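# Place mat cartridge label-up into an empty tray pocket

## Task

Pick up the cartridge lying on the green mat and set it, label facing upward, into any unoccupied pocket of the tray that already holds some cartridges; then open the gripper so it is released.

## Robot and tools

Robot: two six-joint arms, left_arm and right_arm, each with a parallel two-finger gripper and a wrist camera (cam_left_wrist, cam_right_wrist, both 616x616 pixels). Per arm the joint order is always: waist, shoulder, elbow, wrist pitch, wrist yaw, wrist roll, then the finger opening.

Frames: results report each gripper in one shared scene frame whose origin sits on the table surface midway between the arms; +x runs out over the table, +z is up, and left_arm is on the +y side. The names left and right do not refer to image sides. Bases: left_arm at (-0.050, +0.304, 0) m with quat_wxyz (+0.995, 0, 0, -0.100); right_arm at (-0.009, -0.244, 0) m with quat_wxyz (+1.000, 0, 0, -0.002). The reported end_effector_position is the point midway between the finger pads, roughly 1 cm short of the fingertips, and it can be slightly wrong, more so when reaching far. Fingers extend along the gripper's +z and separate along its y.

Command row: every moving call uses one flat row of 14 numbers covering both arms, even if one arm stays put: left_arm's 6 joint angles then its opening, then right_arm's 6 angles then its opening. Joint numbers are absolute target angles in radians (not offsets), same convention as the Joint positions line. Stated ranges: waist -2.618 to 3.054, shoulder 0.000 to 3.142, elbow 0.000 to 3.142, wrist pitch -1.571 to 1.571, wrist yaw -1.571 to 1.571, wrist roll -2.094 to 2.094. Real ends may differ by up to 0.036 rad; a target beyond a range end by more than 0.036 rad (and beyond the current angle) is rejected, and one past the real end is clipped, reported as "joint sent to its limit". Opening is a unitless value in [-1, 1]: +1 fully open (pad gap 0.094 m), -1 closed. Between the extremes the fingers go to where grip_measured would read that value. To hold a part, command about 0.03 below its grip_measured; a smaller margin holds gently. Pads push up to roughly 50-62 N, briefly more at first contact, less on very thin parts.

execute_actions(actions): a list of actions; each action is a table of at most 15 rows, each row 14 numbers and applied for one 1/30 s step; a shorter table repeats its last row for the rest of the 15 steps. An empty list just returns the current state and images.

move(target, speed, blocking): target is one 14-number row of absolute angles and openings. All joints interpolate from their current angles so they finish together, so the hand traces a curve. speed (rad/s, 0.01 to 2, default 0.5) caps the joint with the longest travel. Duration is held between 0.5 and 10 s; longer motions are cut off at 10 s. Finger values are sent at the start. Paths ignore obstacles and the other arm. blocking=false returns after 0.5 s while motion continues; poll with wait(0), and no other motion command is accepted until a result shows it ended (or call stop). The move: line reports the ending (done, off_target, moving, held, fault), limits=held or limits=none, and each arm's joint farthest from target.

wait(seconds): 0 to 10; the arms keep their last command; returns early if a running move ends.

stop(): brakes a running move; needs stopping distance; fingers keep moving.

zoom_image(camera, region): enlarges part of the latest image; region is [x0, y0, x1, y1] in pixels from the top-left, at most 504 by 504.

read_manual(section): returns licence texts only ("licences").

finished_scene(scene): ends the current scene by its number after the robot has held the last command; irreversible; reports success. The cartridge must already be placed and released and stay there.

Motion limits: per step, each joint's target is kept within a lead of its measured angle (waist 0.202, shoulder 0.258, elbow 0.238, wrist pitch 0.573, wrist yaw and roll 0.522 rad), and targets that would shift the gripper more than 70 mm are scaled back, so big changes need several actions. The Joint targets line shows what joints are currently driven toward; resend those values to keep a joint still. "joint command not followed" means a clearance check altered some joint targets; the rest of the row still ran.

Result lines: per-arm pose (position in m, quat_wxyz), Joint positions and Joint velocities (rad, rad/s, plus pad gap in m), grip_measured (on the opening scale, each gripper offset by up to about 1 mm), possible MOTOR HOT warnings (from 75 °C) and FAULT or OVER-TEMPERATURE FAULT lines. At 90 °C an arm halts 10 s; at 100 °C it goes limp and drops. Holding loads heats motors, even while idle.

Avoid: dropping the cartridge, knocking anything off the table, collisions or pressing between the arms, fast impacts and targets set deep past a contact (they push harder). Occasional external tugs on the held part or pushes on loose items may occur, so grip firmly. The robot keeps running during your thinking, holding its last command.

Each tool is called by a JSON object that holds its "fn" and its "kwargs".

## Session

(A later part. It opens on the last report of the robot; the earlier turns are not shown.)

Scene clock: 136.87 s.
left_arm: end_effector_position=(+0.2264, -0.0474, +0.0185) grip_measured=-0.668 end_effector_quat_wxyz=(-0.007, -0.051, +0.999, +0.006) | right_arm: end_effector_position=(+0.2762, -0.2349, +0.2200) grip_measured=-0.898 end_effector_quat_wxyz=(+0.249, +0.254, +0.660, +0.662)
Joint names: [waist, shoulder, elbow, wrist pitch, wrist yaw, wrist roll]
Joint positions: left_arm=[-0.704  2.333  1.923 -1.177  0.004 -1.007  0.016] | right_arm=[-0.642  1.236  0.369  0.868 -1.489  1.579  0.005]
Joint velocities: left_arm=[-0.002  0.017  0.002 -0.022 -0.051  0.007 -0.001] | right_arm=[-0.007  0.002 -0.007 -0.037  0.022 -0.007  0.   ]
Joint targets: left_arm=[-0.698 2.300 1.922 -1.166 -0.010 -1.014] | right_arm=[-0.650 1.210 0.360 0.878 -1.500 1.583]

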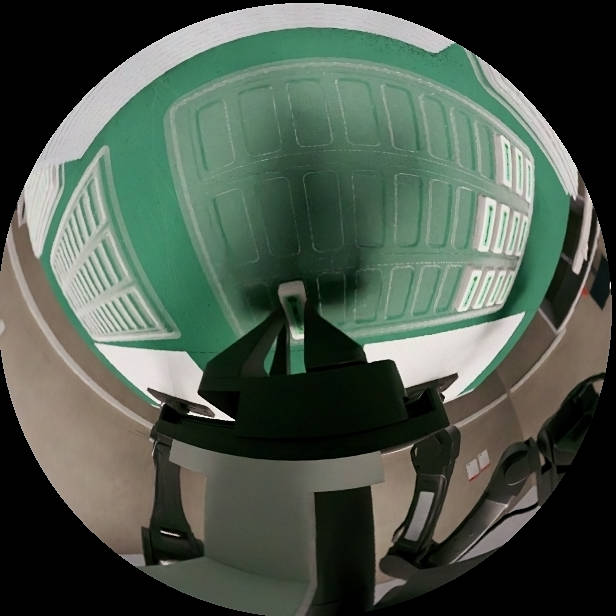

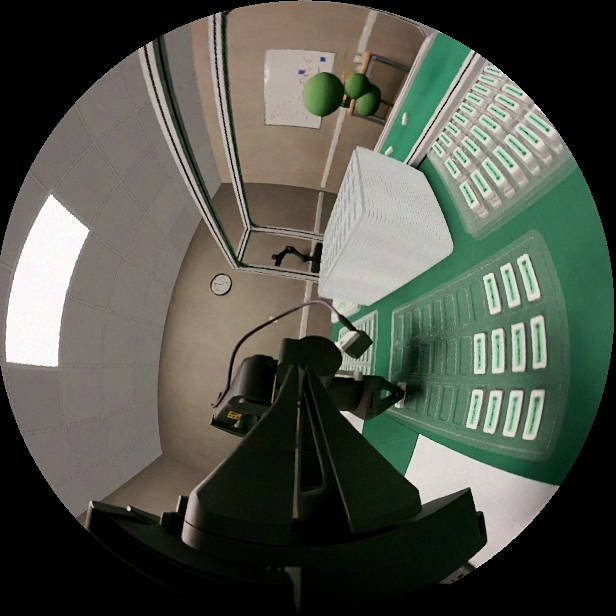

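{"fn": "execute_actions", "kwargs": {"actions": [[[-0.698,2.32,1.922,-1.163,-0.01,-1.014,-0.7,-0.65,1.21,0.36,0.878,-1.5,1.583,-0.9],[-0.698,2.33,1.922,-1.160,-0.01,-1.014,-0.7,-0.65,1.21,0.36,0.878,-1.5,1.583,-0.9],[-0.698,2.338,1.922,-1.158,-0.01,-1.014,-0.7,-0.65,1.21,0.36,0.878,-1.5,1.583,-0.9],[-0.698,2.344,1.922,-1.158,-0.01,-1.014,-0.7,-0.65,1.21,0.36,0.878,-1.5,1.583,-0.9]]]}}

{"fn": "zoom_image", "kwargs": {"camera": "cam_left_wrist", "region": [230,240,370,360]}}

{"fn": "zoom_image", "kwargs": {"camera": "cam_right_wrist", "region": [370,360,450,430]}}

Scene clock: 140.50 s.
left_arm: end_effector_position=(+0.2265, -0.0468, +0.0142) grip_measured=-0.668 end_effector_quat_wxyz=(-0.008, -0.051, +0.999, +0.009) | right_arm: end_effector_position=(+0.2762, -0.2349, +0.2200) grip_measured=-0.898 end_effector_quat_wxyz=(+0.249, +0.254, +0.660, +0.662)
Joint names: [waist, shoulder, elbow, wrist pitch, wrist yaw, wrist roll]
Joint positions: left_arm=[-0.703  2.343  1.923 -1.175  0.003 -1.007  0.016] | right_arm=[-0.642  1.236  0.369  0.868 -1.489  1.579  0.005]
Joint velocities: left_arm=[-0.027 -0.032 -0.002 -0.051 -0.037 -0.007 -0.002] | right_arm=[-0.002 -0.017  0.022 -0.007  0.037 -0.066 -0.   ]
Joint targets: left_arm=[-0.698 2.344 1.922 -1.158 -0.010 -1.014] | right_arm=[-0.650 1.210 0.360 0.878 -1.500 1.583]

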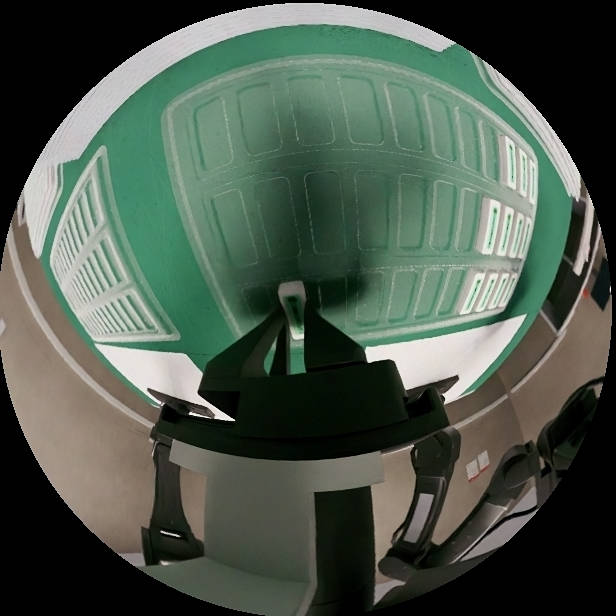

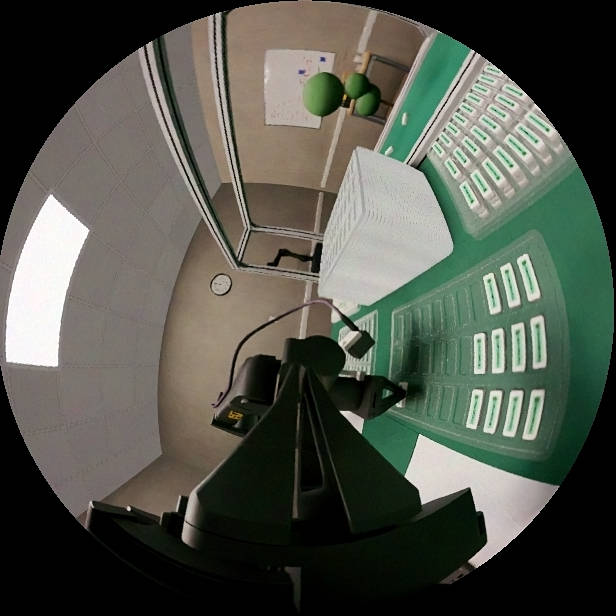

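Region (230, 240, 370, 360) of cam_left_wrist's 616x616 image, scaled by 3.600, with more detail than that image has; it fills the top 432 rows of this view, and the rest is white.

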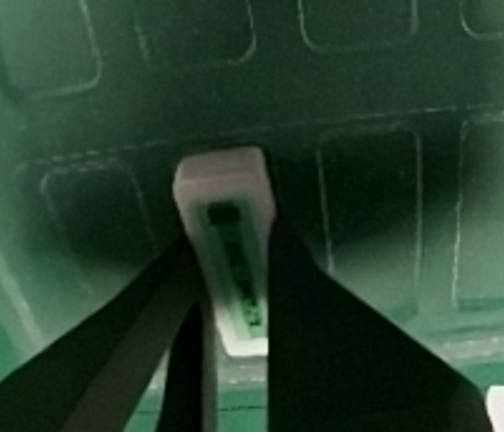

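Region (370, 360, 450, 430) of cam_right_wrist's 616x616 image, scaled by 6.300, with more detail than that image has; it fills the top 441 rows of this view, and the rest is white.

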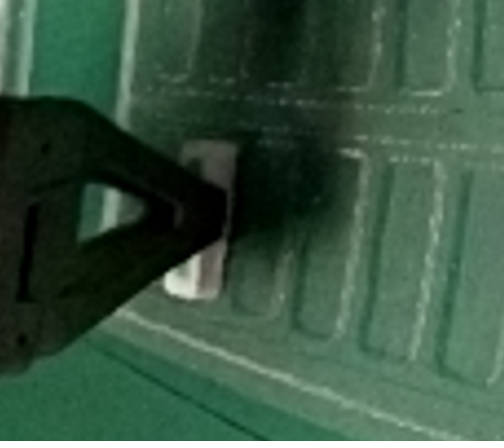

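{"fn": "execute_actions", "kwargs": {"actions": [[[-0.70,2.35,1.922,-1.155,-0.01,-1.014,-0.7,-0.65,1.21,0.36,0.878,-1.5,1.583,-0.9],[-0.704,2.358,1.922,-1.155,-0.01,-1.014,-0.7,-0.65,1.21,0.36,0.878,-1.5,1.583,-0.9],[-0.706,2.358,1.922,-1.155,-0.01,-1.014,-0.7,-0.65,1.21,0.36,0.878,-1.5,1.583,-0.9],[-0.706,2.352,1.922,-1.155,-0.01,-1.014,-0.7,-0.65,1.21,0.36,0.878,-1.5,1.583,-0.9]]]}}

{"fn": "zoom_image", "kwargs": {"camera": "cam_left_wrist", "region": [230,240,370,360]}}

{"fn": "zoom_image", "kwargs": {"camera": "cam_right_wrist", "region": [370,360,450,430]}}

Scene clock: 148.03 s.
left_arm: end_effector_position=(+0.2265, -0.0468, +0.0142) grip_measured=-0.668 end_effector_quat_wxyz=(-0.008, -0.051, +0.999, +0.009) | right_arm: end_effector_position=(+0.2762, -0.2349, +0.2200) grip_measured=-0.898 end_effector_quat_wxyz=(+0.249, +0.254, +0.660, +0.662)
Joint names: [waist, shoulder, elbow, wrist pitch, wrist yaw, wrist roll]
Joint positions: left_arm=[-0.703  2.343  1.923 -1.175  0.003 -1.007  0.016] | right_arm=[-0.642  1.236  0.369  0.868 -1.489  1.579  0.005]
Joint velocities: left_arm=[ 0.007  0.002  0.007  0.022 -0.066  0.007 -0.   ] | right_arm=[-0.007 -0.002 -0.042  0.037 -0.007  0.037 -0.001]
Joint targets: left_arm=[-0.706 2.352 1.922 -1.155 -0.010 -1.014] | right_arm=[-0.650 1.210 0.360 0.878 -1.500 1.583]

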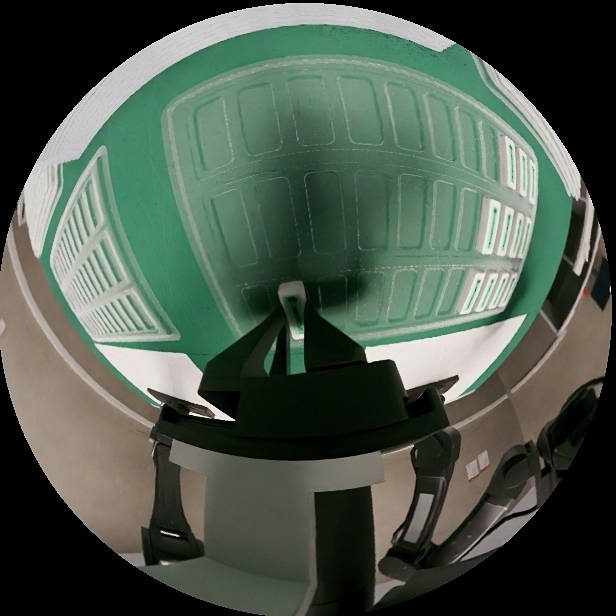

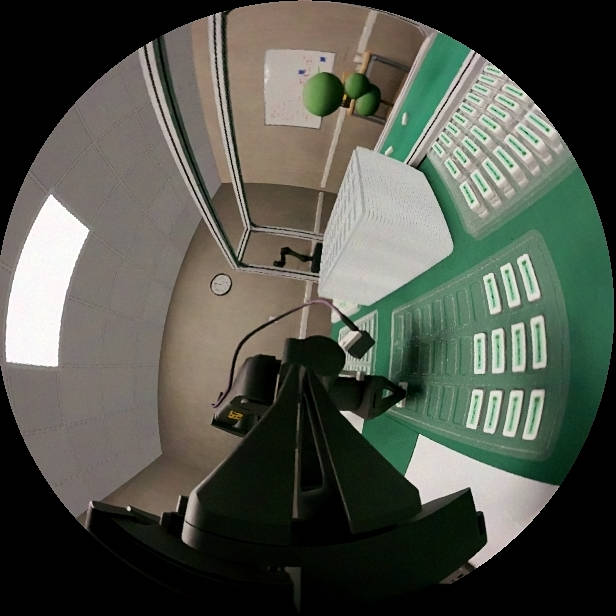

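Region (230, 240, 370, 360) of cam_left_wrist's 616x616 image, scaled by 3.600, with more detail than that image has; it fills the top 432 rows of this view, and the rest is white.

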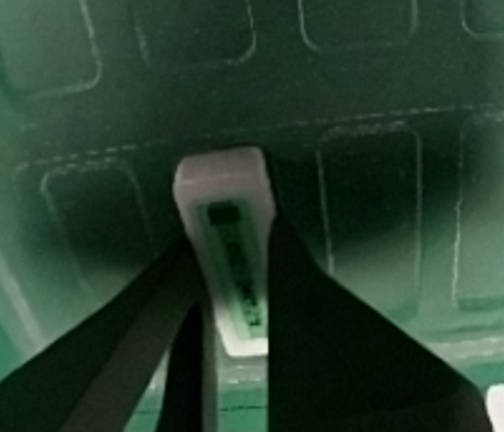

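Region (370, 360, 450, 430) of cam_right_wrist's 616x616 image, scaled by 6.300, with more detail than that image has; it fills the top 441 rows of this view, and the rest is white.

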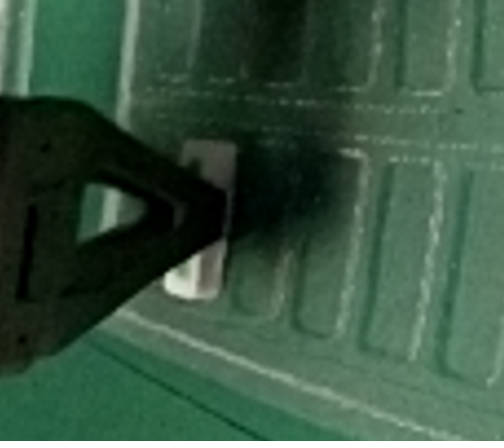

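Bottomed. Release and check.

{"fn": "execute_actions", "kwargs": {"actions": [[[-0.703,2.335,1.922,-1.17,-0.01,-1.014,-0.68,-0.65,1.21,0.36,0.878,-1.5,1.583,-0.9],[-0.703,2.33,1.922,-1.17,-0.01,-1.014,-0.65,-0.65,1.21,0.36,0.878,-1.5,1.583,-0.9],[-0.703,2.33,1.922,-1.17,-0.01,-1.014,-0.62,-0.65,1.21,0.36,0.878,-1.5,1.583,-0.9],[-0.703,2.33,1.922,-1.17,-0.01,-1.014,-0.58,-0.65,1.21,0.36,0.878,-1.5,1.583,-0.9],[-0.703,2.33,1.922,-1.17,-0.01,-1.014,-0.54,-0.65,1.21,0.36,0.878,-1.5,1.583,-0.9],[-0.703,2.33,1.922,-1.17,-0.01,-1.014,-0.5,-0.65,1.21,0.36,0.878,-1.5,1.583,-0.9]]]}}

{"fn": "move", "kwargs": {"target": [-0.703,2.2,1.922,-1.25,-0.01,-1.014,-0.5,-0.65,1.21,0.36,0.878,-1.5,1.583,-0.9], "speed": 0.25}}

{"fn": "zoom_image", "kwargs": {"camera": "cam_left_wrist", "region": [220,200,420,360]}}

{"fn": "zoom_image", "kwargs": {"camera": "cam_right_wrist", "region": [370,360,450,430]}}

Scene clock: 153.90 s.
left_arm: end_effector_position=(+0.2261, -0.0438, +0.0143) grip_measured=-0.504 end_effector_quat_wxyz=(-0.008, -0.051, +0.999, +0.016) | right_arm: end_effector_position=(+0.2762, -0.2349, +0.2200) grip_measured=-0.898 end_effector_quat_wxyz=(+0.249, +0.254, +0.660, +0.662)
Joint names: [waist, shoulder, elbow, wrist pitch, wrist yaw, wrist roll]
Joint positions: left_arm=[-0.703  2.343  1.923 -1.185 -0.006 -1.007  0.023] | right_arm=[-0.642  1.236  0.369  0.868 -1.489  1.579  0.005]
Joint velocities: left_arm=[-0.007  0.002  0.002  0.022  0.007 -0.007 -0.   ] | right_arm=[ 0.002  0.007  0.002  0.007  0.051 -0.007  0.001]
Joint targets: left_arm=[-0.703 2.330 1.922 -1.170 -0.010 -1.014] | right_arm=[-0.650 1.210 0.360 0.878 -1.500 1.583]

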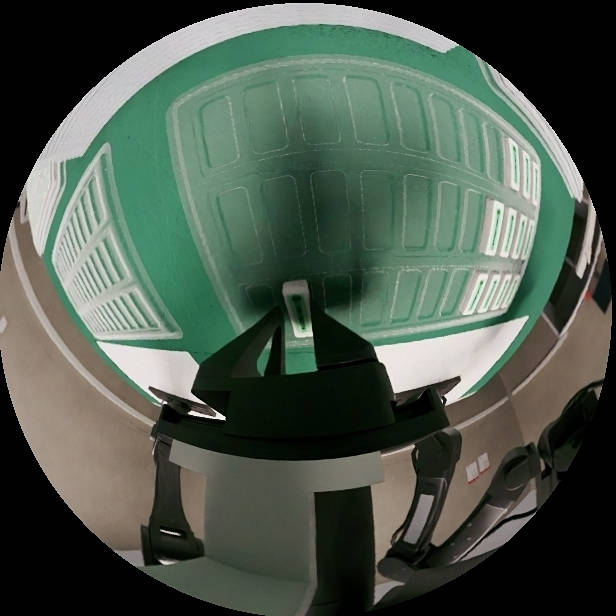

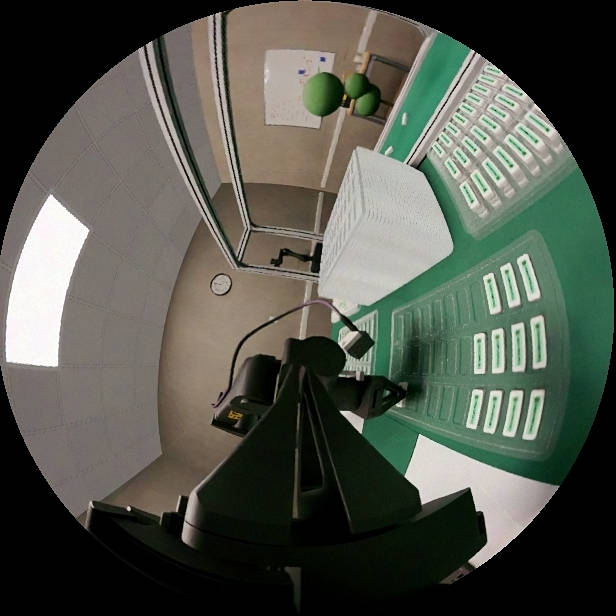

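Scene clock: 155.00 s.
left_arm: end_effector_position=(+0.2225, -0.0394, +0.0628) grip_measured=-0.503 end_effector_quat_wxyz=(+0.008, -0.051, +0.999, -0.007) | right_arm: end_effector_position=(+0.2762, -0.2349, +0.2200) grip_measured=-0.898 end_effector_quat_wxyz=(+0.249, +0.254, +0.660, +0.662)
Joint names: [waist, shoulder, elbow, wrist pitch, wrist yaw, wrist roll]
Joint positions: left_arm=[-0.703  2.228  1.923 -1.245 -0.005 -1.007  0.023] | right_arm=[-0.642  1.236  0.369  0.868 -1.489  1.579  0.005]
Joint velocities: left_arm=[-0.007 -0.012 -0.002  0.022 -0.051 -0.007  0.   ] | right_arm=[-0.012 -0.002 -0.002 -0.022  0.066 -0.022 -0.   ]
Joint targets: left_arm=[-0.703 2.200 1.922 -1.250 -0.010 -1.014] | right_arm=[-0.650 1.210 0.360 0.878 -1.500 1.583]
move: off_target (left_arm, right_arm); limits=none; left_arm: farthest joint: the shoulder, 0.028 radians from its target (0.143 radians at the start); right_arm: farthest joint: the shoulder, 0.026 radians from its target (0.026 radians at the start)

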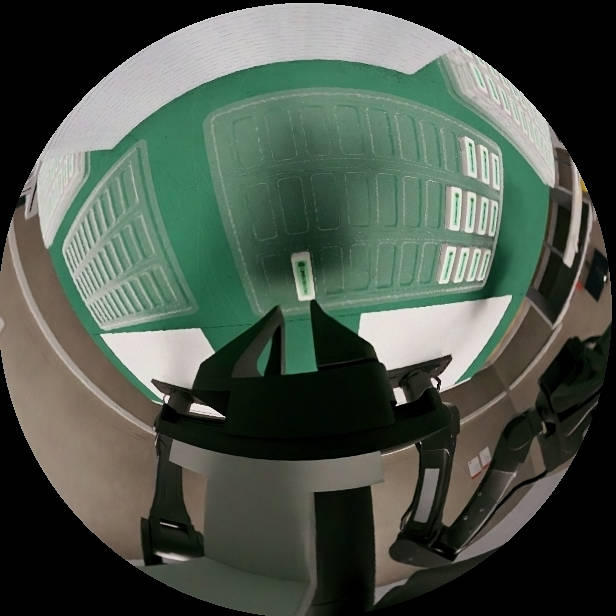

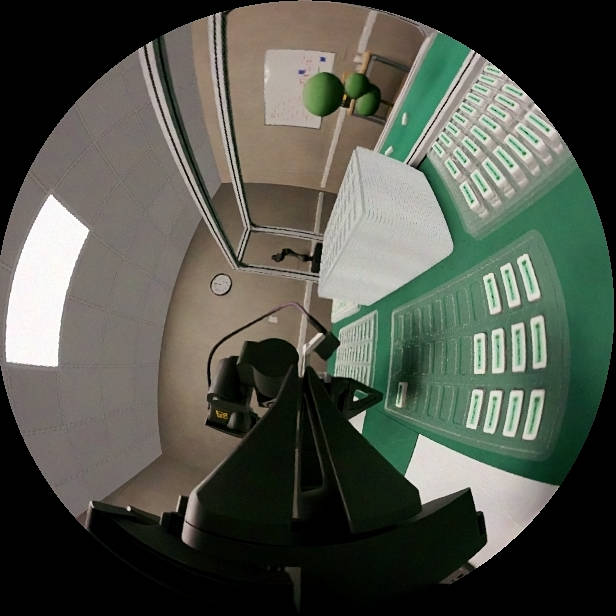

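Region (220, 200, 420, 360) of cam_left_wrist's 616x616 image, scaled by 2.520, with more detail than that image has; it fills the top 403 rows of this view, and the rest is white.

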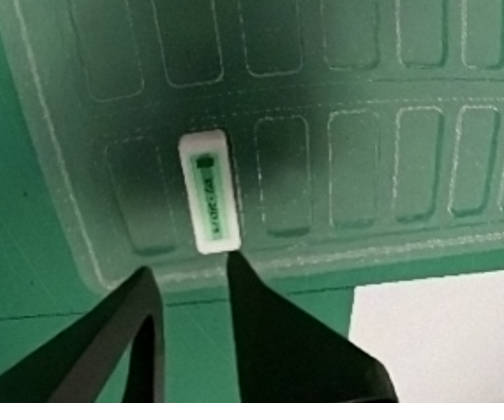

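Region (370, 360, 450, 430) of cam_right_wrist's 616x616 image, scaled by 6.300, with more detail than that image has; it fills the top 441 rows of this view, and the rest is white.

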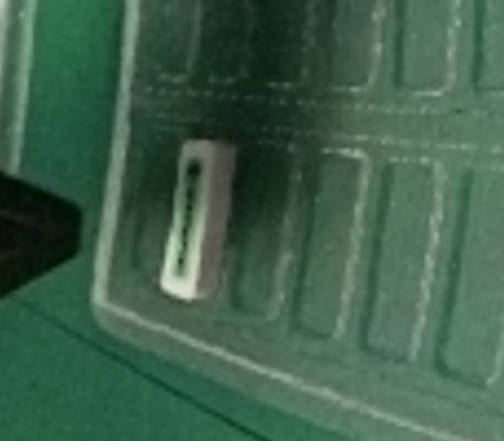

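{"fn": "zoom_image", "kwargs": {"camera": "cam_left_wrist", "region": [255,235,355,315]}}

{"fn": "zoom_image", "kwargs": {"camera": "cam_right_wrist", "region": [380,365,510,445]}}

Region (255, 235, 355, 315) of cam_left_wrist's 616x616 image, scaled by 5.040, with more detail than that image has; it fills the top 403 rows of this view, and the rest is white.

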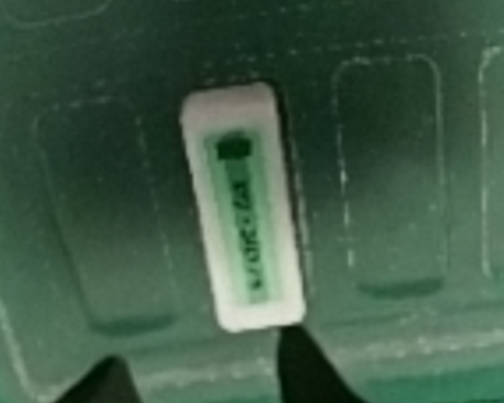

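Region (380, 365, 510, 445) of cam_right_wrist's 616x616 image, scaled by 3.877, with more detail than that image has; it fills the top 310 rows of this view, and the rest is white.

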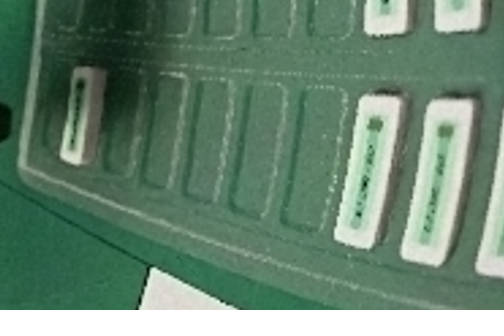

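{"fn": "finished_scene", "kwargs": {"scene": 2}}

The scene is finished: the task was done.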